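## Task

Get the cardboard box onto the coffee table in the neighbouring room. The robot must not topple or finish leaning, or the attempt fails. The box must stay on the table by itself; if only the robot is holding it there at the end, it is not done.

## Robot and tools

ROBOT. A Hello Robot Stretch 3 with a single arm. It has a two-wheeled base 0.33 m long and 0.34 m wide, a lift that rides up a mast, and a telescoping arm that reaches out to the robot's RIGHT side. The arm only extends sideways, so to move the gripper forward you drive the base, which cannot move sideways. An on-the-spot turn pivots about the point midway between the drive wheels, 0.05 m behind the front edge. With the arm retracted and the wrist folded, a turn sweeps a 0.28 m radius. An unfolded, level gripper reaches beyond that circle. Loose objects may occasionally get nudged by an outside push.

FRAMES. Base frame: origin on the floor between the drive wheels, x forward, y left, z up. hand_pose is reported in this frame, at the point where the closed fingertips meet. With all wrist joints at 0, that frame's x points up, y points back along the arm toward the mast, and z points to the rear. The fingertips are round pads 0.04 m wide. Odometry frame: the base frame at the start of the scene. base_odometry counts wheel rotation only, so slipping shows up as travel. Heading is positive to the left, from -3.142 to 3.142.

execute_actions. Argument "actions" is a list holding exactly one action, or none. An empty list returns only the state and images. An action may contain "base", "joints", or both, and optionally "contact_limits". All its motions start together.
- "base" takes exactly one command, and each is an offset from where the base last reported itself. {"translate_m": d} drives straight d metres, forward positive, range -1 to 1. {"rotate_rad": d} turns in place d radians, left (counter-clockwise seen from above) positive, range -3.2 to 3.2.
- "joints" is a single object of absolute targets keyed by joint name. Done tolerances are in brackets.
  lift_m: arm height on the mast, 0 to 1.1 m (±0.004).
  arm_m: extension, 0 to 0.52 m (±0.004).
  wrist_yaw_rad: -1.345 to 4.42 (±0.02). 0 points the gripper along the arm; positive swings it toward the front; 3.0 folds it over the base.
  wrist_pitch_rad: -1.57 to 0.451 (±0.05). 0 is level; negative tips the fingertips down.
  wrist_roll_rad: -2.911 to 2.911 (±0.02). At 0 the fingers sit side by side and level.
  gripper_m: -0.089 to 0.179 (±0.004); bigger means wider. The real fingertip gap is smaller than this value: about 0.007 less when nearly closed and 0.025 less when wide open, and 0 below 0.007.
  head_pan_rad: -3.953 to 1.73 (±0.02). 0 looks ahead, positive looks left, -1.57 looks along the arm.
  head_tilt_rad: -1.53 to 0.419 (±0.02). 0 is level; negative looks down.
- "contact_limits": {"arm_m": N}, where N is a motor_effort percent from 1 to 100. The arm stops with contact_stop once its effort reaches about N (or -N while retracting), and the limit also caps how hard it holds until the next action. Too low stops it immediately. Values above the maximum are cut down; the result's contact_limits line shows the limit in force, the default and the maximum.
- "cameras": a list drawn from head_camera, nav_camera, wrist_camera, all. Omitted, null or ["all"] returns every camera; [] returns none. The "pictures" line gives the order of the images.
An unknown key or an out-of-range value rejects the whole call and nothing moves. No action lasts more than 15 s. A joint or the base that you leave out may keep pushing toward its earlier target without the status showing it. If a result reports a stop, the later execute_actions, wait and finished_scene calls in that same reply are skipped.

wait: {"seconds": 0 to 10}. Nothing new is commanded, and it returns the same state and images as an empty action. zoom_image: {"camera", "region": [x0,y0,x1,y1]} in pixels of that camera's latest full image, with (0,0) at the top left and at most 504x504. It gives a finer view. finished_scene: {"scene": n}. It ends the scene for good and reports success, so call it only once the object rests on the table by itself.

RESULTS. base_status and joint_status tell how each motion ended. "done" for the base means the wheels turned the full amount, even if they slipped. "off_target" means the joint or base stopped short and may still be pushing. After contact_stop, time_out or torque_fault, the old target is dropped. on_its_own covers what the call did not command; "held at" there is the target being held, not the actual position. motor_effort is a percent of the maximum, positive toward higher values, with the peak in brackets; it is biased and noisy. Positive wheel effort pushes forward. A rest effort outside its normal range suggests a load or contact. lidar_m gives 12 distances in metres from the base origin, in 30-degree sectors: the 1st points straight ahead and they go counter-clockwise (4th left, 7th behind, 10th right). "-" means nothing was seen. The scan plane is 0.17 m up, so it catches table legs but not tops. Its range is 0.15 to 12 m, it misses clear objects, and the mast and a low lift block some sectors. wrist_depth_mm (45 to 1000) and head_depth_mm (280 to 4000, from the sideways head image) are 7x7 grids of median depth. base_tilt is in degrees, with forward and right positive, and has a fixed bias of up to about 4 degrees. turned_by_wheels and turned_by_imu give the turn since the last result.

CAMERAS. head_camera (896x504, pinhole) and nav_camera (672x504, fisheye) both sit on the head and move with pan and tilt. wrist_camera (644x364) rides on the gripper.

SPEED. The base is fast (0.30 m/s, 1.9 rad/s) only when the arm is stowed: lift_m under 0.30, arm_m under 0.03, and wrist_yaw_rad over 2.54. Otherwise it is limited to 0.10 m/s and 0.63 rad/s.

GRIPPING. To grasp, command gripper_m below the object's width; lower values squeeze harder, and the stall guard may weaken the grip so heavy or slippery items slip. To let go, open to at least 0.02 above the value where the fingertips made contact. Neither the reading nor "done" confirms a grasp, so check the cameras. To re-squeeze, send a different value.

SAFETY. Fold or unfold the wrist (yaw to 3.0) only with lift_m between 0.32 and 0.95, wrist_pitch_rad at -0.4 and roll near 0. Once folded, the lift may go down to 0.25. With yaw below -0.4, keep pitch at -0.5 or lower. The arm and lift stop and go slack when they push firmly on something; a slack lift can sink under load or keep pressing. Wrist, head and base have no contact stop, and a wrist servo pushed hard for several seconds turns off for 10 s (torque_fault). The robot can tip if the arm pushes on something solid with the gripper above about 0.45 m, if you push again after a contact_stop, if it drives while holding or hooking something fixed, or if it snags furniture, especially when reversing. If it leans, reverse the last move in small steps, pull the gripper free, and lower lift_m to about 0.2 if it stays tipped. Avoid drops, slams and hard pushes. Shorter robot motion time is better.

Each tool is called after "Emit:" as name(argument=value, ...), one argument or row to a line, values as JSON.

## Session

Emit:
execute_actions(
  actions=[],
)

Scene clock: 0.00 s.
base_odometry: x=+0.000 y=+0.000 heading=+0.000 (m, m, rad; odometry frame)
turned_by_wheels: +0.000 (rad since the last result)
turned_by_imu: +0.000 (rad since the last result)
base_tilt: forward=-1.1 right=-1.4 (deg)
lidar_m: 1.29 2.94 2.36 1.37 1.54 1.18 0.85 0.80 0.82 1.03 0.97 0.99
head_depth_mm: 1173 1164 1143 1130 1112 1099 1084 / 1309 1293 1266 1251 1234 1221 1197 / 1481 1457 1430 1407 1387 1361 1341 / 1669 2568 3739 3741 3610 3565 2397 / 1861 2105 3526 3519 3539 3450 2602 / 1817 2333 2379 2350 2334 2281 2299 / 1917 2693 2882 2764 2698 2601 2413
base_status: not commanded
joint_positions: lift_m=+0.507 arm_m=+0.000 wrist_yaw_rad=+2.973 wrist_pitch_rad=-0.359 wrist_roll_rad=+0.004 gripper_m=+0.037 head_pan_rad=+0.010 head_tilt_rad=+0.007
joint_status: not commanded
motor_effort: left_wheel=+1 right_wheel=-1 lift_m=+29 arm_m=-1 wrist_yaw_rad=+1 wrist_pitch_rad=+6 wrist_roll_rad=+0 gripper_m=+0 head_pan_rad=+0 head_tilt_rad=+3 (%)
hand_pose: x=+0.0175 y=+0.0835 z=+0.5335 quat_wxyz=(+0.185, +0.705, +0.067, +0.682) (m; base frame)
wrist_depth_mm: - - - - - - - / - - - - - - - / - - - - - - - / - - - - - - - / - - - - - - - / 929 934 - 854 872 854 834 / 783 737 719 736 703 718 706
pictures: head_camera (sideways: a quarter turn clockwise sets it upright), nav_camera (sideways: a quarter turn counterclockwise sets it upright), wrist_camera
Images, in order (width x height): head_camera 896x504, nav_camera 672x504, wrist_camera 644x364.

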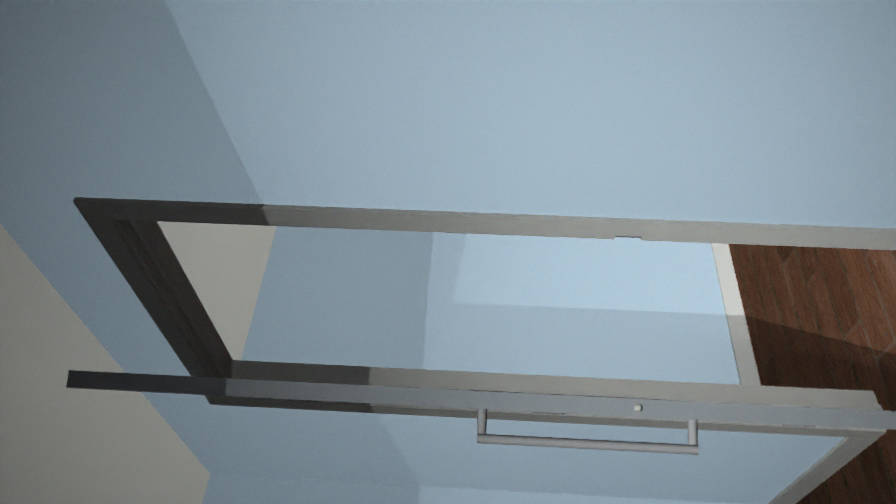

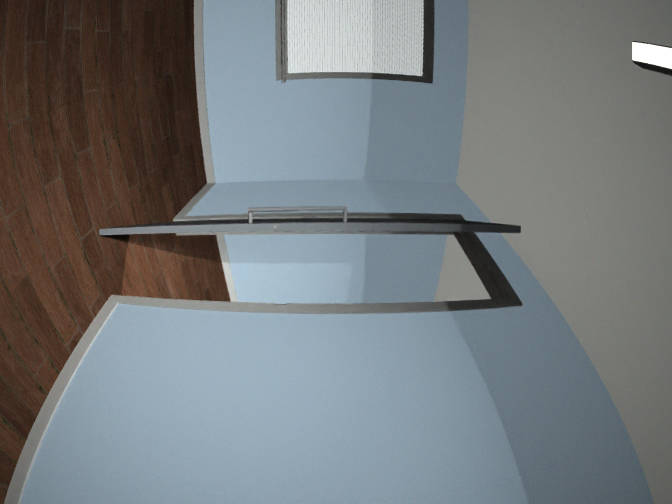

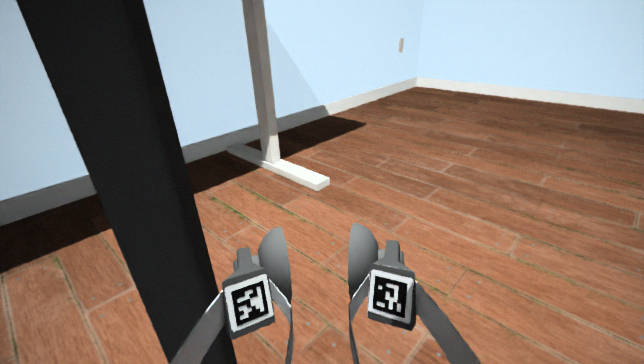

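Emit:
execute_actions(
  actions=[
    {"joints":{"head_pan_rad":1.7,"head_tilt_rad":-0.5}},
  ],
  cameras=["head_camera","nav_camera"],
)

Scene clock: 1.53 s.
base_odometry: x=+0.000 y=+0.000 heading=+0.000 (m, m, rad; odometry frame)
turned_by_wheels: +0.000 (rad since the last result)
turned_by_imu: +0.000 (rad since the last result)
base_tilt: forward=-1.0 right=-1.4 (deg)
lidar_m: 1.29 2.94 2.37 1.37 1.54 1.17 0.85 0.80 0.82 1.03 0.97 0.99
head_depth_mm: 1804 1993 2116 2508 2251 1747 1422 / 1705 1859 1344 2309 2230 1727 1413 / 1615 1758 1308 1552 2045 1668 1398 / 1523 1651 1283 1992 2049 1692 1399 / 1463 1571 1250 1872 2008 1687 1384 / 1381 1491 1223 1751 1902 1685 1376 / 1310 1424 1198 903 1814 1660 1389
base_status: not commanded
joint_positions: lift_m=+0.507 arm_m=+0.000 wrist_yaw_rad=+2.973 wrist_pitch_rad=-0.359 wrist_roll_rad=+0.004 gripper_m=+0.037 head_pan_rad=+1.693 head_tilt_rad=-0.493
joint_status: all done
motor_effort: left_wheel=+0(0) right_wheel=-1(0) lift_m=+30(30) arm_m=+0(1) wrist_yaw_rad=+0(0) wrist_pitch_rad=+5(5) wrist_roll_rad=+0(0) gripper_m=+0(0) head_pan_rad=+3(41) head_tilt_rad=-3(40) (%)
hand_pose: x=+0.0175 y=+0.0835 z=+0.5335 quat_wxyz=(+0.185, +0.705, +0.067, +0.682) (m; base frame)
wrist_depth_mm: - - - - - - - / - - - - - - - / - - - - - - - / - - - - - - - / - - - - - - - / 899 887 - 875 884 835 847 / 758 757 723 732 700 711 705
pictures: head_camera (sideways: a quarter turn clockwise sets it upright), nav_camera (sideways: a quarter turn counterclockwise sets it upright)
Images, in order (width x height): head_camera 896x504, nav_camera 672x504.

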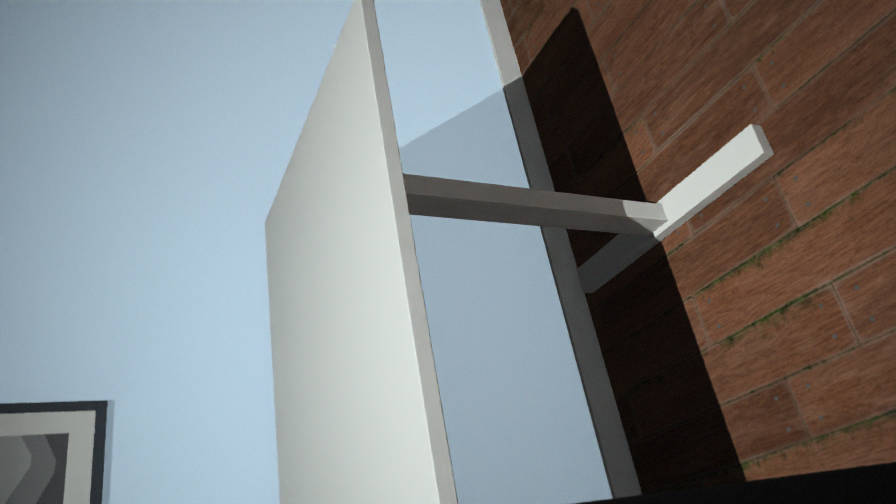

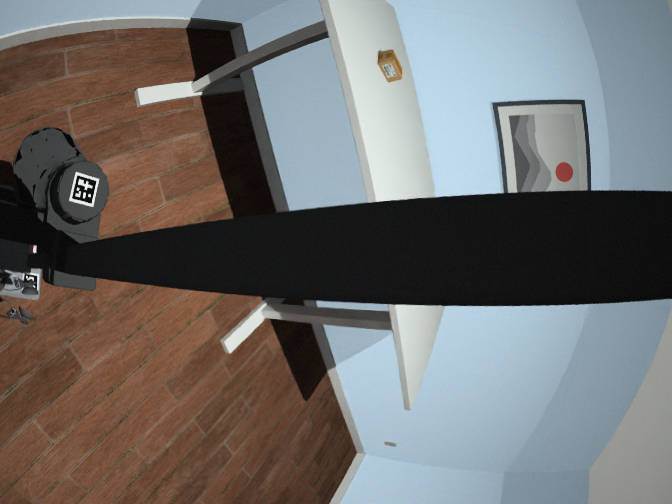

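Emit:
execute_actions(
  actions=[
    {"base":{"rotate_rad":2.21},"joints":{"head_pan_rad":0,"head_tilt_rad":-0.6,"lift_m":0.27}},
  ],
  cameras=["head_camera"],
)

Emit:
execute_actions(
  actions=[
    {"base":{"translate_m":0.45}},
  ],
  cameras=["head_camera","nav_camera"],
)

Scene clock: 6.07 s.
base_odometry: x=+0.000 y=+0.000 heading=+2.210 (m, m, rad; odometry frame)
turned_by_wheels: +2.210 (rad since the last result)
turned_by_imu: +2.202 (rad since the last result)
base_tilt: forward=-1.1 right=-1.4 (deg)
lidar_m: 1.53 1.09 0.82 0.80 0.84 1.00 0.97 1.02 1.42 2.95 2.09 1.37
head_depth_mm: 1316 1421 989 1771 1901 1586 1326 / 1311 1424 969 1778 1901 1579 1322 / 1324 1408 955 1789 1918 1564 1311 / 1320 1411 936 1788 1910 1558 1309 / 1325 1419 924 1795 1902 1543 1299 / 1331 1409 908 1790 1889 1531 1292 / 1331 1408 898 1348 1619 1484 1284
base_status: done
joint_positions: lift_m=+0.271 arm_m=+0.000 wrist_yaw_rad=+2.973 wrist_pitch_rad=-0.361 wrist_roll_rad=+0.004 gripper_m=+0.037 head_pan_rad=+0.007 head_tilt_rad=-0.593
joint_status: all done
motor_effort: left_wheel=-3(9) right_wheel=+6(15) lift_m=+18(21) arm_m=-1(1) wrist_yaw_rad=+0(0) wrist_pitch_rad=+6(6) wrist_roll_rad=+0(0) gripper_m=+0(0) head_pan_rad=-4(44) head_tilt_rad=-4(20) (%)
hand_pose: x=+0.0175 y=+0.0833 z=+0.2963 quat_wxyz=(+0.185, +0.705, +0.068, +0.681) (m; base frame)
wrist_depth_mm: - 724 741 787 821 861 889 / 714 - 807 849 891 932 984 / 779 - 856 890 927 987 - / 825 - 890 911 888 856 850 / 723 - 715 701 688 662 652 / 584 565 - 555 560 538 536 / 473 478 - 479 446 449 448
pictures: head_camera (sideways: a quarter turn clockwise sets it upright)
Images, in order (width x height): head_camera 896x504.

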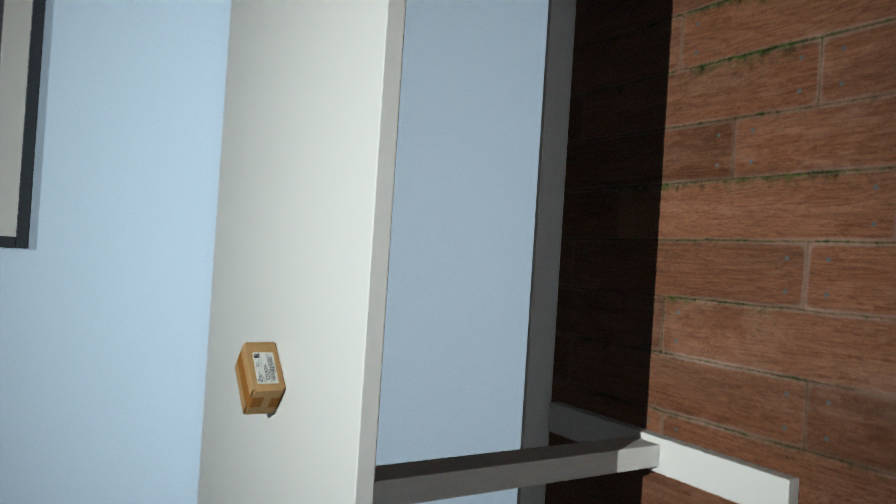

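Scene clock: 9.23 s.
base_odometry: x=-0.268 y=+0.361 heading=+2.210 (m, m, rad; odometry frame)
turned_by_wheels: +0.000 (rad since the last result)
turned_by_imu: +0.001 (rad since the last result)
base_tilt: forward=-1.1 right=-1.4 (deg)
lidar_m: 1.09 0.76 0.80 0.78 0.82 1.16 1.42 1.49 1.68 2.96 1.05 1.11
head_depth_mm: 918 1001 986 678 517 442 1326 / 915 1003 971 670 513 439 1324 / 918 1006 951 663 508 435 1313 / 921 1012 935 654 503 432 1302 / 924 1010 921 647 498 441 1303 / 926 1015 906 638 494 437 1289 / 928 1015 892 617 490 434 1257
base_status: done
joint_positions: lift_m=+0.271 arm_m=+0.000 wrist_yaw_rad=+2.973 wrist_pitch_rad=-0.361 wrist_roll_rad=+0.004 gripper_m=+0.037 head_pan_rad=+0.007 head_tilt_rad=-0.593
joint_status: not commanded
motor_effort: left_wheel=-4(7) right_wheel=+5(14) lift_m=+18(17) arm_m=-1(1) wrist_yaw_rad=+0(0) wrist_pitch_rad=+6(6) wrist_roll_rad=-1(0) gripper_m=-1(1) head_pan_rad=-3(3) head_tilt_rad=-4(5) (%)
hand_pose: x=+0.0175 y=+0.0833 z=+0.2962 quat_wxyz=(+0.185, +0.705, +0.068, +0.681) (m; base frame)
wrist_depth_mm: - 707 711 768 778 848 872 / 716 - 776 819 867 899 964 / 764 - 825 876 953 950 996 / 794 - 857 891 898 852 809 / 715 - 722 701 686 610 619 / 586 565 - 553 563 534 535 / 480 483 - 474 452 455 453
pictures: head_camera (sideways: a quarter turn clockwise sets it upright), nav_camera (sideways: a quarter turn counterclockwise sets it upright)
Images, in order (width x height): head_camera 896x504, nav_camera 672x504.

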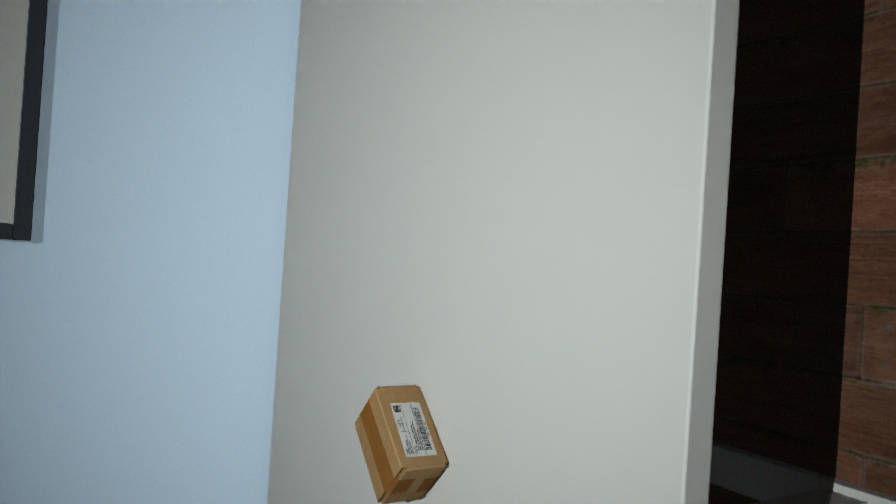

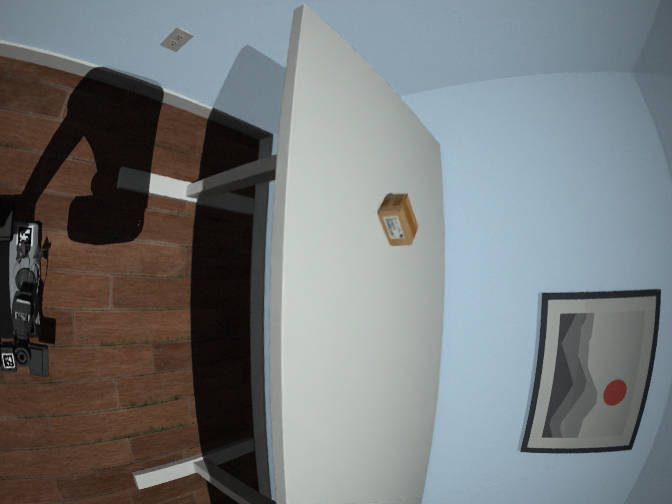

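Emit:
execute_actions(
  actions=[
    {"base":{"translate_m":-0.12}},
  ],
  cameras=[],
)

Emit:
execute_actions(
  actions=[
    {"base":{"rotate_rad":1.57},"joints":{"lift_m":0.93,"wrist_pitch_rad":-0.4,"head_pan_rad":-1.3,"head_tilt_rad":-0.6}},
  ],
  cameras=[],
)

Emit:
execute_actions(
  actions=[
    {"base":{"translate_m":0.12},"joints":{"wrist_yaw_rad":1.5,"gripper_m":0.175}},
  ],
  cameras=[],
)

Emit:
execute_actions(
  actions=[
    {"joints":{"lift_m":1.1}},
  ],
  cameras=[],
)

Emit:
execute_actions(
  actions=[
    {"joints":{"wrist_yaw_rad":0.35,"arm_m":0.15,"wrist_pitch_rad":-0.6}},
  ],
)

Scene clock: 12.13 s.
base_odometry: x=-0.197 y=+0.265 heading=+2.209 (m, m, rad; odometry frame)
turned_by_wheels: +0.000 (rad since the last result)
turned_by_imu: +0.000 (rad since the last result)
base_tilt: forward=-1.1 right=-1.4 (deg)
lidar_m: 1.21 0.86 0.81 0.79 0.82 1.16 1.30 1.37 1.61 2.96 1.12 1.24
head_depth_mm: 1024 1118 985 677 555 1594 1329 / 1024 1121 969 669 550 1579 1323 / 1027 1124 953 662 564 1569 1314 / 1028 1126 934 655 558 1554 1307 / 1032 1132 917 646 552 1544 1293 / 1035 1133 859 638 548 1530 1291 / 1033 1134 887 632 1583 1447 1264
base_status: done
joint_positions: lift_m=+0.271 arm_m=+0.000 wrist_yaw_rad=+2.973 wrist_pitch_rad=-0.361 wrist_roll_rad=+0.004 gripper_m=+0.037 head_pan_rad=+0.007 head_tilt_rad=-0.594
joint_status: not commanded
motor_effort: left_wheel=-3(10) right_wheel=+6(11) lift_m=+17(17) arm_m=+0(0) wrist_yaw_rad=+0(0) wrist_pitch_rad=+6(6) wrist_roll_rad=-1(0) gripper_m=-1(0) head_pan_rad=-3(4) head_tilt_rad=-3(4) (%)
hand_pose: x=+0.0175 y=+0.0833 z=+0.2962 quat_wxyz=(+0.185, +0.705, +0.068, +0.681) (m; base frame)
wrist_depth_mm: - 708 731 762 806 835 888 / 736 - 783 815 867 906 987 / 780 - 828 886 948 987 - / 811 - 875 894 880 865 855 / 725 - 710 696 685 647 616 / 576 572 - 548 561 540 538 / 481 481 - 484 449 454 442
pictures: none
No camera images: the call's "cameras" was empty. Leave "cameras" out to get every camera's image.

Scene clock: 18.97 s.
base_odometry: x=-0.197 y=+0.265 heading=-2.504 (m, m, rad; odometry frame)
turned_by_wheels: +1.570 (rad since the last result)
turned_by_imu: +1.565 (rad since the last result)
base_tilt: forward=-1.1 right=-1.4 (deg)
lidar_m: 0.79 0.83 1.17 1.30 1.37 1.60 2.96 1.13 1.24 1.21 0.86 0.81
head_depth_mm: 997 1080 981 677 533 1558 - / 1026 1114 964 668 548 1585 - / 1052 1147 949 660 561 1620 - / 1080 1182 927 653 1632 1637 - / 1112 1210 917 646 1669 1495 1332 / 1152 1261 901 638 1705 1455 1263 / 1176 1273 889 630 1612 1518 1285
base_status: done
joint_positions: lift_m=+0.929 arm_m=+0.000 wrist_yaw_rad=+2.973 wrist_pitch_rad=-0.415 wrist_roll_rad=+0.004 gripper_m=+0.037 head_pan_rad=-1.293 head_tilt_rad=-0.594
joint_status: all done
motor_effort: left_wheel=-3(10) right_wheel=+6(13) lift_m=+38(40) arm_m=-1(1) wrist_yaw_rad=+0(0) wrist_pitch_rad=+5(6) wrist_roll_rad=-1(0) gripper_m=+0(0) head_pan_rad=-3(43) head_tilt_rad=-4(3) (%)
hand_pose: x=+0.0164 y=+0.0769 z=+0.9428 quat_wxyz=(+0.204, +0.703, +0.087, +0.676) (m; base frame)
wrist_depth_mm: - - - - - - 750 / - - - - - - 769 / - - - - - - 797 / - - - - - - 787 / - - - - - - 820 / - - - - - - 859 / - - - - - - 850
pictures: none
No camera images: the call's "cameras" was empty. Leave "cameras" out to get every camera's image.

Scene clock: 21.40 s.
base_odometry: x=-0.293 y=+0.194 heading=-2.504 (m, m, rad; odometry frame)
turned_by_wheels: +0.000 (rad since the last result)
turned_by_imu: +0.000 (rad since the last result)
base_tilt: forward=-1.1 right=-1.4 (deg)
lidar_m: 0.67 0.70 0.99 1.30 1.36 1.70 3.05 1.22 1.25 0.85 0.82 0.68
head_depth_mm: 1002 1085 979 675 534 1577 - / 1031 1118 966 669 549 1596 - / 1060 1150 948 660 564 1566 1319 / 1085 1184 930 653 1144 1510 1333 / 1119 1229 918 645 1115 1460 - / 1154 1256 1310 639 1692 1570 - / 1042 1113 1165 632 1379 1430 1336
base_status: done
joint_positions: lift_m=+0.929 arm_m=+0.000 wrist_yaw_rad=+1.503 wrist_pitch_rad=-0.415 wrist_roll_rad=+0.004 gripper_m=+0.175 head_pan_rad=-1.293 head_tilt_rad=-0.594
joint_status: all done
motor_effort: left_wheel=-3(4) right_wheel=+5(11) lift_m=+38(39) arm_m=-1(1) wrist_yaw_rad=-2(3) wrist_pitch_rad=+5(5) wrist_roll_rad=-1(0) gripper_m=+0(86) head_pan_rad=-3(4) head_tilt_rad=-3(4) (%)
hand_pose: x=+0.2029 y=-0.1601 z=+0.9428 quat_wxyz=(+0.605, +0.579, -0.407, +0.365) (m; base frame)
wrist_depth_mm: 501 513 520 529 531 542 553 / 541 551 554 569 583 595 596 / 595 595 604 623 634 650 340 / 632 661 661 681 687 706 730 / 706 710 735 749 760 797 810 / 756 786 825 867 858 879 932 / 857 913 921 944 - - -
pictures: none
No camera images: the call's "cameras" was empty. Leave "cameras" out to get every camera's image.

Scene clock: 23.77 s.
base_odometry: x=-0.293 y=+0.194 heading=-2.504 (m, m, rad; odometry frame)
turned_by_wheels: +0.000 (rad since the last result)
turned_by_imu: +0.000 (rad since the last result)
base_tilt: forward=-1.1 right=-1.3 (deg)
lidar_m: 0.67 0.70 0.99 1.30 1.37 1.70 3.06 1.22 1.24 0.85 0.83 0.68
head_depth_mm: 1000 1084 1040 - - 1503 1328 / 1026 1117 964 697 - - 1289 / 1055 1151 948 691 - - 1271 / 1088 1185 939 716 - - 1267 / 1120 1215 - - - - 1256 / 1153 1216 - - - - 1288 / 1046 1079 - - - - 1275
base_status: not commanded
joint_positions: lift_m=+1.098 arm_m=+0.000 wrist_yaw_rad=+1.502 wrist_pitch_rad=-0.415 wrist_roll_rad=+0.004 gripper_m=+0.175 head_pan_rad=-1.293 head_tilt_rad=-0.594
joint_status: all done
joint sent to its limit — the command would take lift_m past its upper limit, so that joint was sent only as far as its limit.
motor_effort: left_wheel=-3(3) right_wheel=+5(6) lift_m=+39(39) arm_m=-1(1) wrist_yaw_rad=-1(2) wrist_pitch_rad=+5(6) wrist_roll_rad=+0(0) gripper_m=-1(0) head_pan_rad=-4(3) head_tilt_rad=-3(3) (%)
hand_pose: x=+0.2028 y=-0.1601 z=+1.1115 quat_wxyz=(+0.605, +0.579, -0.407, +0.365) (m; base frame)
wrist_depth_mm: 502 507 510 532 540 551 554 / 537 541 563 563 592 601 612 / 585 598 602 620 634 645 658 / 643 651 659 682 696 700 739 / 702 715 727 762 775 772 423 / 796 784 829 855 870 868 351 / 862 923 944 964 - - 323
pictures: none
No camera images: the call's "cameras" was empty. Leave "cameras" out to get every camera's image.

Scene clock: 26.13 s.
base_odometry: x=-0.293 y=+0.194 heading=-2.504 (m, m, rad; odometry frame)
turned_by_wheels: +0.000 (rad since the last result)
turned_by_imu: +0.000 (rad since the last result)
base_tilt: forward=-1.0 right=-1.4 (deg)
lidar_m: 0.67 0.70 0.99 1.30 1.37 1.70 3.05 1.22 1.24 0.85 0.82 0.68
head_depth_mm: 1000 - - 634 534 1550 1327 / 1027 - 1104 640 549 1578 1320 / 1056 1150 1015 661 564 1562 1309 / 1085 1188 987 651 1144 1513 1304 / 1121 1227 921 643 1116 1457 1267 / 1152 1254 1302 637 1692 1533 1291 / 1043 1110 1171 631 1377 1449 1277
base_status: not commanded
joint_positions: lift_m=+1.098 arm_m=+0.150 wrist_yaw_rad=+0.352 wrist_pitch_rad=-0.612 wrist_roll_rad=+0.004 gripper_m=+0.175 head_pan_rad=-1.293 head_tilt_rad=-0.594
joint_status: all done
motor_effort: left_wheel=-3(3) right_wheel=+5(5) lift_m=+39(38) arm_m=+3(7) wrist_yaw_rad=-2(1) wrist_pitch_rad=+4(4) wrist_roll_rad=+0(0) gripper_m=+0(1) head_pan_rad=-3(3) head_tilt_rad=-4(3) (%)
hand_pose: x=+0.0460 y=-0.4786 z=+1.0701 quat_wxyz=(+0.700, +0.328, -0.628, -0.092) (m; base frame)
wrist_depth_mm: 556 704 896 800 739 688 627 / 572 718 869 626 611 603 595 / 577 716 507 485 410 476 469 / 597 409 406 402 396 388 384 / 349 346 345 340 334 342 328 / 319 298 298 292 290 287 286 / 617 278 260 259 256 254 248
pictures: head_camera (sideways: a quarter turn clockwise sets it upright), nav_camera (sideways: a quarter turn counterclockwise sets it upright), wrist_camera
Images, in order (width x height): head_camera 896x504, nav_camera 672x504, wrist_camera 644x364.

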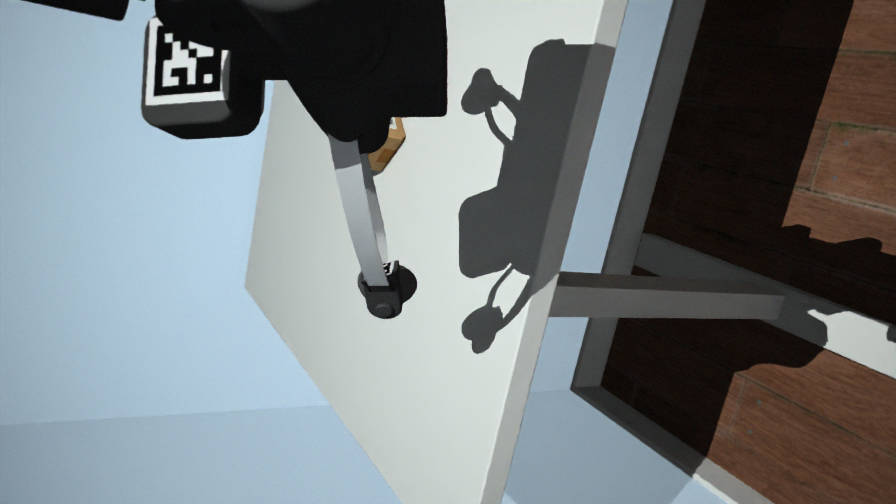

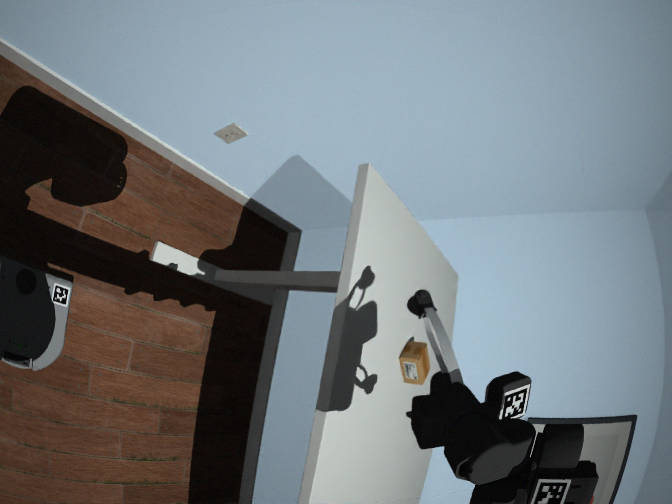

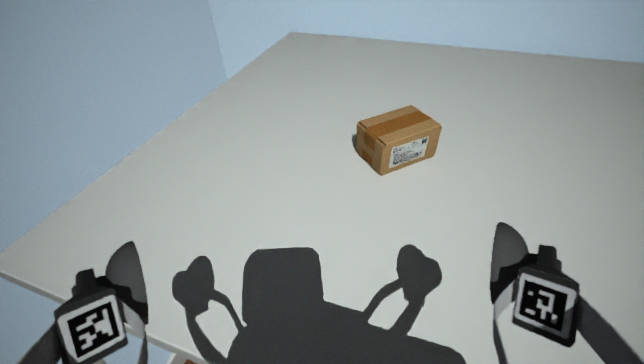

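Emit:
execute_actions(
  actions=[
    {"base":{"translate_m":0.145},"joints":{"wrist_yaw_rad":-0.75,"arm_m":0.38,"wrist_pitch_rad":-1.0,"head_pan_rad":-1.57,"gripper_m":0.15}},
  ],
)

Scene clock: 29.77 s.
base_odometry: x=-0.410 y=+0.107 heading=-2.505 (m, m, rad; odometry frame)
turned_by_wheels: +0.000 (rad since the last result)
turned_by_imu: +0.000 (rad since the last result)
base_tilt: forward=-1.0 right=-1.3 (deg)
lidar_m: 0.52 0.55 0.77 1.29 1.36 1.82 3.21 1.34 1.25 0.80 0.71 0.53
head_depth_mm: 1064 1133 977 675 573 1586 1332 / 1052 1142 1022 642 569 1571 1315 / - - 761 659 1583 1563 1312 / 1029 - 832 652 1597 1557 1302 / 1042 1149 916 645 1031 1430 1277 / 1048 1147 902 637 1054 1527 1284 / 1054 1152 1218 629 1588 1516 1277
base_status: done
joint_positions: lift_m=+1.098 arm_m=+0.380 wrist_yaw_rad=-0.748 wrist_pitch_rad=-1.005 wrist_roll_rad=+0.004 gripper_m=+0.150 head_pan_rad=-1.563 head_tilt_rad=-0.594
joint_status: all done
motor_effort: left_wheel=-3(4) right_wheel=+6(12) lift_m=+38(39) arm_m=+3(3) wrist_yaw_rad=-1(2) wrist_pitch_rad=+2(4) wrist_roll_rad=+0(0) gripper_m=+0(83) head_pan_rad=-3(21) head_tilt_rad=-3(3) (%)
hand_pose: x=-0.1011 y=-0.6101 z=+1.0077 quat_wxyz=(+0.451, +0.090, -0.702, -0.544) (m; base frame)
wrist_depth_mm: 332 334 329 327 329 329 328 / 301 295 262 299 298 298 297 / 275 268 224 275 273 272 270 / 255 247 247 253 251 251 252 / 236 235 234 234 233 237 232 / 220 222 219 219 219 - 218 / 207 203 204 204 203 203 205
pictures: head_camera (sideways: a quarter turn clockwise sets it upright), nav_camera (sideways: a quarter turn counterclockwise sets it upright), wrist_camera
Images, in order (width x height): head_camera 896x504, nav_camera 672x504, wrist_camera 644x364.

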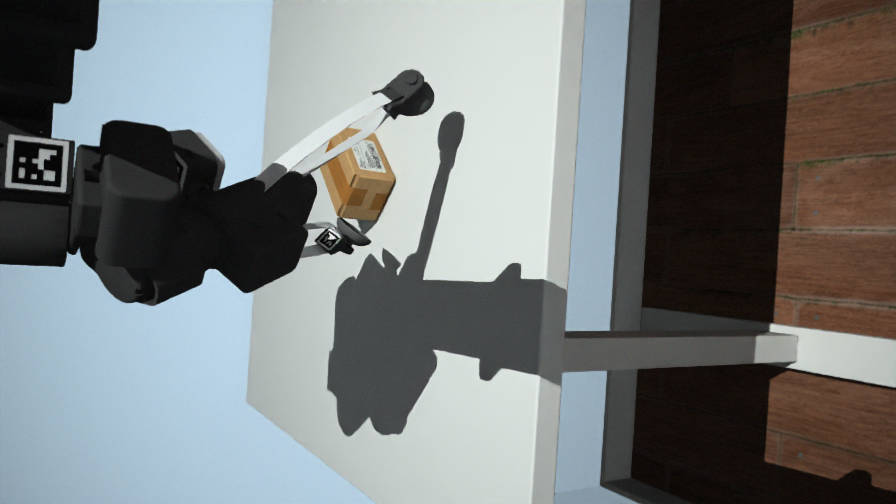

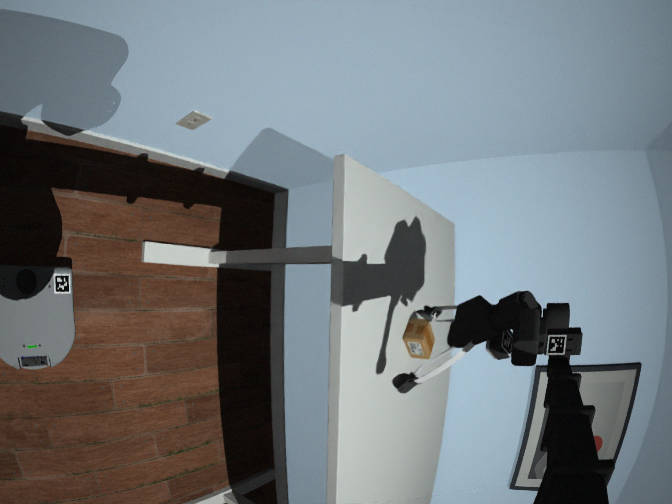

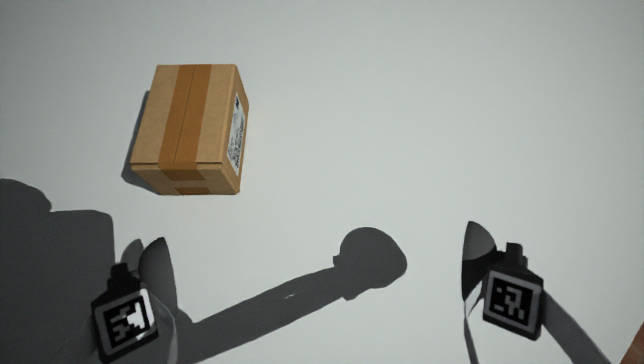

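Emit:
execute_actions(
  actions=[
    {"joints":{"wrist_pitch_rad":-0.86}},
  ],
  cameras=[],
)

Emit:
execute_actions(
  actions=[
    {"base":{"translate_m":0.01},"joints":{"arm_m":0.515}},
  ],
)

Scene clock: 30.97 s.
base_odometry: x=-0.410 y=+0.107 heading=-2.505 (m, m, rad; odometry frame)
turned_by_wheels: +0.000 (rad since the last result)
turned_by_imu: +0.000 (rad since the last result)
base_tilt: forward=-1.0 right=-1.3 (deg)
lidar_m: 0.52 0.55 0.77 1.29 1.36 1.82 3.20 1.34 1.25 0.80 0.71 0.53
head_depth_mm: 1064 1135 985 674 574 1585 1327 / 1053 1135 1023 666 567 1580 1320 / - - 759 659 1591 1558 1314 / 1034 - 876 653 1587 1553 1308 / 1044 1148 916 645 1032 1430 1279 / 1053 1148 899 638 1053 1521 1286 / 1054 1155 1223 630 1577 1528 1276
base_status: not commanded
joint_positions: lift_m=+1.098 arm_m=+0.380 wrist_yaw_rad=-0.748 wrist_pitch_rad=-0.875 wrist_roll_rad=+0.004 gripper_m=+0.150 head_pan_rad=-1.563 head_tilt_rad=-0.594
joint_status: all done
motor_effort: left_wheel=-3(3) right_wheel=+6(6) lift_m=+39(38) arm_m=+4(4) wrist_yaw_rad=-1(1) wrist_pitch_rad=+5(4) wrist_roll_rad=+0(0) gripper_m=+0(0) head_pan_rad=-3(3) head_tilt_rad=-5(4) (%)
hand_pose: x=-0.1207 y=-0.6312 z=+1.0248 quat_wxyz=(+0.485, +0.044, -0.706, -0.513) (m; base frame)
wrist_depth_mm: 428 428 423 419 416 409 409 / 366 365 367 363 358 361 358 / 323 325 312 321 320 317 316 / 292 284 238 286 284 284 281 / 262 256 251 259 256 261 254 / 238 243 238 235 234 - 233 / 223 216 219 218 217 212 215
pictures: none
No camera images: the call's "cameras" was empty. Leave "cameras" out to get every camera's image.

Scene clock: 33.20 s.
base_odometry: x=-0.418 y=+0.101 heading=-2.505 (m, m, rad; odometry frame)
turned_by_wheels: +0.000 (rad since the last result)
turned_by_imu: +0.000 (rad since the last result)
base_tilt: forward=-1.1 right=-1.3 (deg)
lidar_m: 0.51 0.54 0.76 1.29 1.36 1.83 3.21 1.35 1.25 0.80 0.69 0.52
head_depth_mm: 1067 1130 978 674 574 1587 1328 / 1066 1137 912 667 568 1573 1318 / - 1139 946 659 1590 1563 1314 / 1030 1176 922 651 1599 1549 1304 / 1050 1149 915 645 1028 1428 1277 / 1047 1148 901 637 1610 1531 1286 / 1052 1153 1237 631 1582 1514 1282
base_status: done
joint_positions: lift_m=+1.098 arm_m=+0.515 wrist_yaw_rad=-0.748 wrist_pitch_rad=-0.874 wrist_roll_rad=+0.004 gripper_m=+0.150 head_pan_rad=-1.563 head_tilt_rad=-0.594
joint_status: all done
motor_effort: left_wheel=-3(4) right_wheel=+5(12) lift_m=+39(39) arm_m=+4(6) wrist_yaw_rad=-1(1) wrist_pitch_rad=+5(5) wrist_roll_rad=+0(0) gripper_m=+0(0) head_pan_rad=-3(3) head_tilt_rad=-4(3) (%)
hand_pose: x=-0.1208 y=-0.7663 z=+1.0249 quat_wxyz=(+0.486, +0.044, -0.706, -0.513) (m; base frame)
wrist_depth_mm: 389 419 421 418 416 410 413 / 369 367 369 360 359 359 358 / 325 324 320 319 316 315 316 / 291 290 285 287 285 282 281 / 260 261 260 204 257 261 256 / 239 241 236 185 231 - 232 / 221 214 218 171 212 211 215
pictures: head_camera (sideways: a quarter turn clockwise sets it upright), nav_camera (sideways: a quarter turn counterclockwise sets it upright), wrist_camera
Images, in order (width x height): head_camera 896x504, nav_camera 672x504, wrist_camera 644x364.

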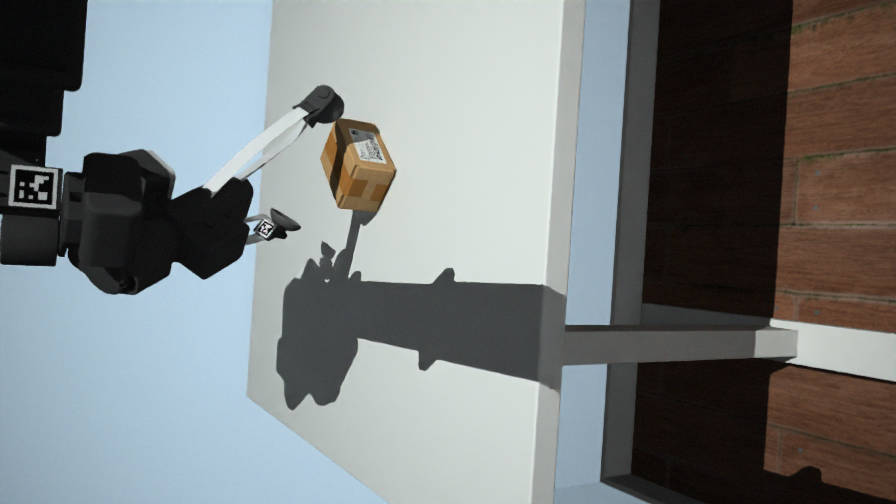

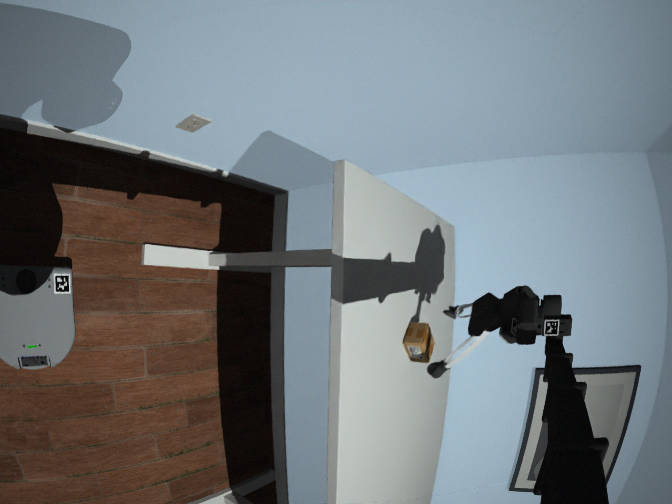

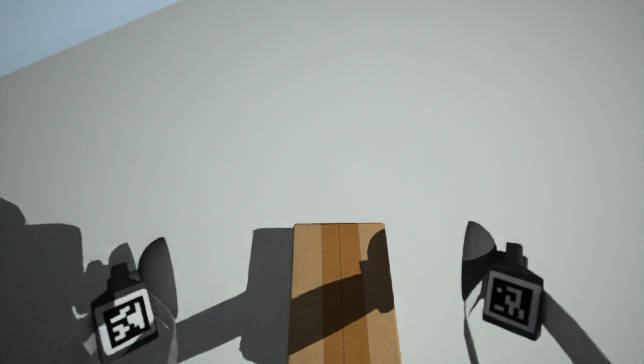

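Emit:
execute_actions(
  actions=[
    {"joints":{"wrist_pitch_rad":-1.0,"lift_m":1.058}},
  ],
  cameras=["head_camera","wrist_camera"],
)

Scene clock: 34.63 s.
base_odometry: x=-0.418 y=+0.101 heading=-2.505 (m, m, rad; odometry frame)
turned_by_wheels: +0.000 (rad since the last result)
turned_by_imu: +0.000 (rad since the last result)
base_tilt: forward=-1.1 right=-1.3 (deg)
lidar_m: 0.51 0.54 0.76 1.29 1.36 1.83 3.21 1.35 1.25 0.80 0.69 0.52
head_depth_mm: 999 1168 978 675 573 1582 1331 / 1014 1149 965 666 568 1573 1319 / 1015 1163 885 660 1596 1565 1314 / 1025 - 873 652 1605 1551 1303 / 1046 1149 916 644 1028 1437 1278 / 1052 1149 902 636 1615 1527 1285 / 1051 1159 1236 630 1582 1522 1280
base_status: not commanded
joint_positions: lift_m=+1.059 arm_m=+0.515 wrist_yaw_rad=-0.748 wrist_pitch_rad=-1.005 wrist_roll_rad=+0.004 gripper_m=+0.150 head_pan_rad=-1.563 head_tilt_rad=-0.594
joint_status: all done
motor_effort: left_wheel=-3(3) right_wheel=+5(5) lift_m=+17(36) arm_m=+3(4) wrist_yaw_rad=-1(1) wrist_pitch_rad=+2(3) wrist_roll_rad=+0(0) gripper_m=+0(0) head_pan_rad=-4(3) head_tilt_rad=-3(4) (%)
hand_pose: x=-0.1011 y=-0.7451 z=+0.9680 quat_wxyz=(+0.451, +0.090, -0.702, -0.544) (m; base frame)
wrist_depth_mm: 274 274 274 272 270 268 268 / 249 247 246 246 245 244 246 / 227 227 226 165 225 224 224 / 210 210 209 152 200 207 207 / 194 194 193 142 187 195 192 / 181 183 181 132 135 - 179 / 171 167 168 169 168 166 167
pictures: head_camera (sideways: a quarter turn clockwise sets it upright), wrist_camera
Images, in order (width x height): head_camera 896x504, wrist_camera 644x364.

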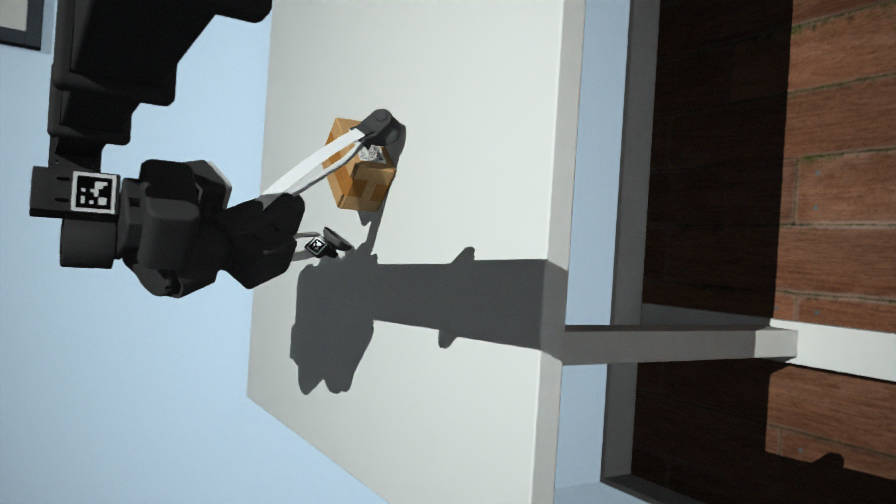

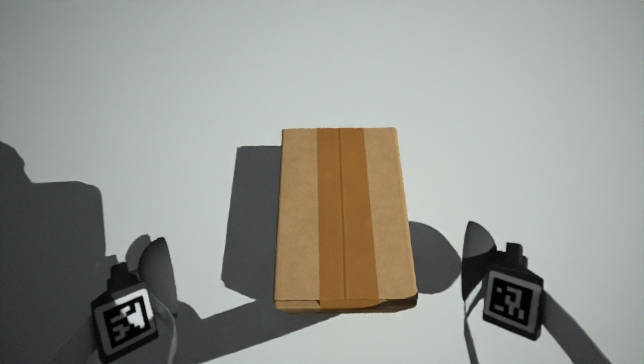

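Emit:
execute_actions(
  actions=[
    {"joints":{"wrist_pitch_rad":-0.9,"lift_m":1.04}},
  ],
  cameras=["wrist_camera"],
)

Emit:
execute_actions(
  actions=[
    {"joints":{"gripper_m":0.005}},
  ],
  cameras=["wrist_camera"],
)

Emit:
execute_actions(
  actions=[
    {"joints":{"lift_m":1.09}},
  ],
  cameras=["wrist_camera","head_camera"],
)

Scene clock: 38.87 s.
base_odometry: x=-0.418 y=+0.101 heading=-2.505 (m, m, rad; odometry frame)
turned_by_wheels: +0.000 (rad since the last result)
turned_by_imu: +0.001 (rad since the last result)
base_tilt: forward=-1.0 right=-1.3 (deg)
lidar_m: 0.51 0.54 0.76 1.29 1.36 1.82 3.22 1.34 1.25 0.79 0.69 0.52
head_depth_mm: 1024 - 923 675 573 1589 1327 / 1024 1166 965 665 568 1567 1322 / 1023 1146 771 659 1594 1567 1316 / 1030 - 855 652 1603 1548 1304 / 1046 1145 914 644 1033 1428 1280 / 1047 1150 902 637 1602 1526 1285 / 1053 1158 1237 630 1581 1513 1275
base_status: not commanded
joint_positions: lift_m=+1.041 arm_m=+0.515 wrist_yaw_rad=-0.748 wrist_pitch_rad=-0.915 wrist_roll_rad=+0.004 gripper_m=+0.150 head_pan_rad=-1.563 head_tilt_rad=-0.594
joint_status: all done
motor_effort: left_wheel=-3(3) right_wheel=+5(6) lift_m=+18(21) arm_m=+4(3) wrist_yaw_rad=-1(1) wrist_pitch_rad=+5(5) wrist_roll_rad=+0(0) gripper_m=+0(1) head_pan_rad=-3(3) head_tilt_rad=-3(4) (%)
hand_pose: x=-0.1149 y=-0.7600 z=+0.9615 quat_wxyz=(+0.475, +0.058, -0.705, -0.523) (m; base frame)
wrist_depth_mm: 296 294 293 293 290 288 288 / 261 260 257 255 257 255 254 / 232 232 230 228 228 226 225 / 209 208 208 148 198 205 205 / 190 190 189 135 140 191 186 / 175 177 174 125 128 - 172 / 164 159 161 117 119 157 158
pictures: wrist_camera
Images, in order (width x height): wrist_camera 644x364.

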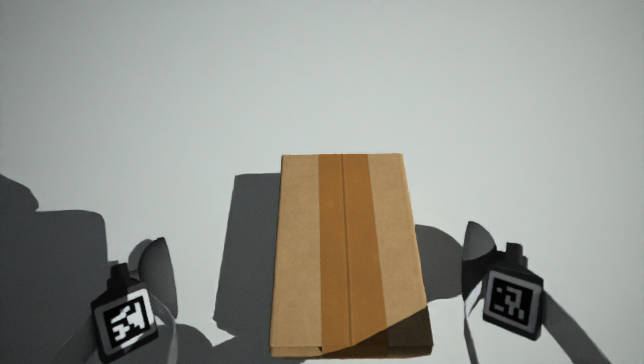

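Scene clock: 40.80 s.
base_odometry: x=-0.418 y=+0.101 heading=-2.505 (m, m, rad; odometry frame)
turned_by_wheels: +0.000 (rad since the last result)
turned_by_imu: +0.000 (rad since the last result)
base_tilt: forward=-1.0 right=-1.4 (deg)
lidar_m: 0.51 0.54 0.76 1.29 1.36 1.83 3.21 1.35 1.25 0.79 0.69 0.52
head_depth_mm: 1024 - 924 676 573 1586 1326 / 1021 1170 969 667 568 1575 1325 / 1018 1146 791 661 1590 1563 1310 / 1030 - 874 652 1603 1555 1304 / 1049 1146 917 644 1027 1427 1274 / 1049 1149 902 636 1610 1527 1283 / 1052 1154 1241 631 1585 1519 1285
base_status: not commanded
joint_positions: lift_m=+1.041 arm_m=+0.515 wrist_yaw_rad=-0.749 wrist_pitch_rad=-0.885 wrist_roll_rad=+0.004 gripper_m=+0.006 head_pan_rad=-1.563 head_tilt_rad=-0.594
joint_status: all done
motor_effort: left_wheel=-2(3) right_wheel=+4(4) lift_m=+18(18) arm_m=+3(3) wrist_yaw_rad=-1(1) wrist_pitch_rad=-5(5) wrist_roll_rad=+0(0) gripper_m=-22(97) head_pan_rad=-4(4) head_tilt_rad=-4(5) (%)
hand_pose: x=-0.1193 y=-0.7645 z=+0.9656 quat_wxyz=(+0.483, +0.048, -0.706, -0.516) (m; base frame)
wrist_depth_mm: 318 319 316 312 309 309 307 / 277 274 275 272 270 268 265 / 244 244 242 241 240 237 236 / 220 217 216 156 210 214 212 / 198 198 196 141 190 193 193 / 180 180 130 129 130 177 176 / 165 166 148 119 161 163 162
pictures: wrist_camera
Images, in order (width x height): wrist_camera 644x364.

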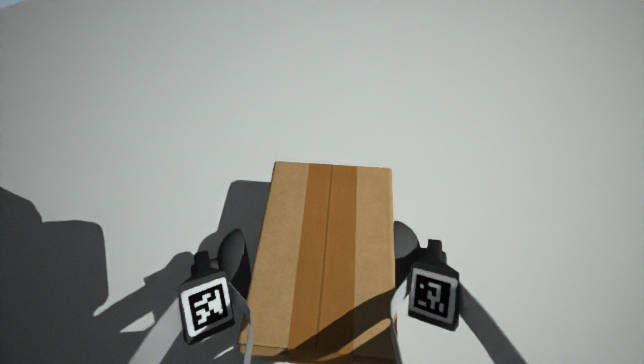

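Scene clock: 42.10 s.
base_odometry: x=-0.418 y=+0.101 heading=-2.505 (m, m, rad; odometry frame)
turned_by_wheels: +0.000 (rad since the last result)
turned_by_imu: +0.000 (rad since the last result)
base_tilt: forward=-1.1 right=-1.3 (deg)
lidar_m: 0.51 0.54 0.76 1.29 1.36 1.83 3.22 1.35 1.25 0.79 0.69 0.52
head_depth_mm: - 1137 979 675 573 1591 1327 / 1064 1136 934 666 567 1572 1321 / - 1157 792 660 1588 1565 1312 / 1019 - 929 651 1599 1559 1306 / 1048 1146 917 644 1031 1430 1277 / 1048 1149 901 636 1608 1528 1283 / 1055 1150 1241 630 1576 1514 1279
base_status: not commanded
joint_positions: lift_m=+1.089 arm_m=+0.515 wrist_yaw_rad=-0.749 wrist_pitch_rad=-0.913 wrist_roll_rad=+0.004 gripper_m=+0.012 head_pan_rad=-1.563 head_tilt_rad=-0.594
joint_status: all done
on_its_own: gripper_m is held at +0.011, not at your +0.005, by its stall guard, which is not easing now
motor_effort: left_wheel=-3(3) right_wheel=+5(5) lift_m=+39(41) arm_m=+3(3) wrist_yaw_rad=-1(1) wrist_pitch_rad=+5(6) wrist_roll_rad=-1(0) gripper_m=-20(22) head_pan_rad=-3(3) head_tilt_rad=-4(4) (%)
hand_pose: x=-0.1152 y=-0.7602 z=+1.0106 quat_wxyz=(+0.475, +0.057, -0.705, -0.523) (m; base frame)
wrist_depth_mm: 374 376 373 370 369 366 367 / 333 330 325 328 324 325 323 / 295 295 294 292 291 290 287 / 267 265 264 156 258 262 262 / 243 242 242 141 237 238 238 / 222 222 131 129 129 220 219 / 205 207 198 119 200 203 202
pictures: head_camera (sideways: a quarter turn clockwise sets it upright), wrist_camera
Images, in order (width x height): head_camera 896x504, wrist_camera 644x364.

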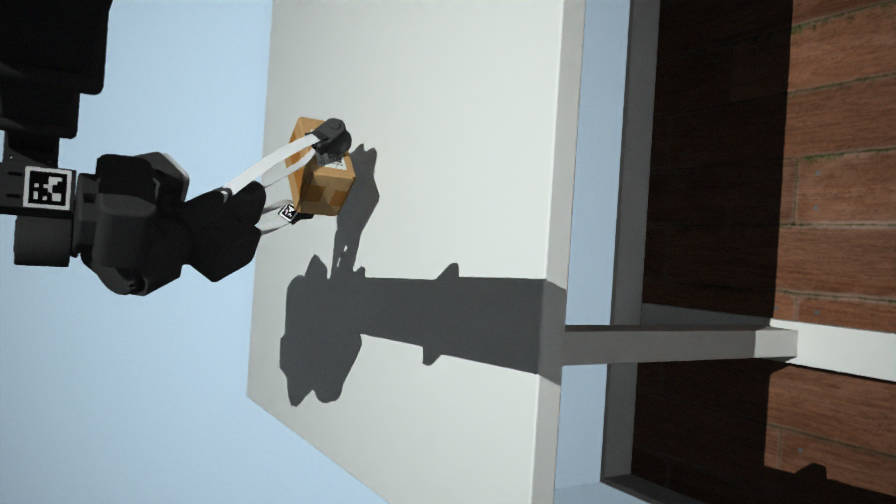

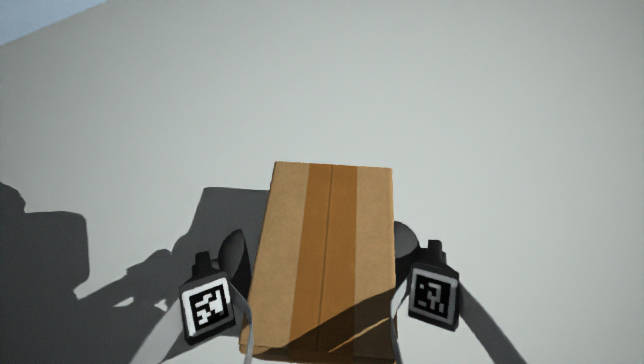

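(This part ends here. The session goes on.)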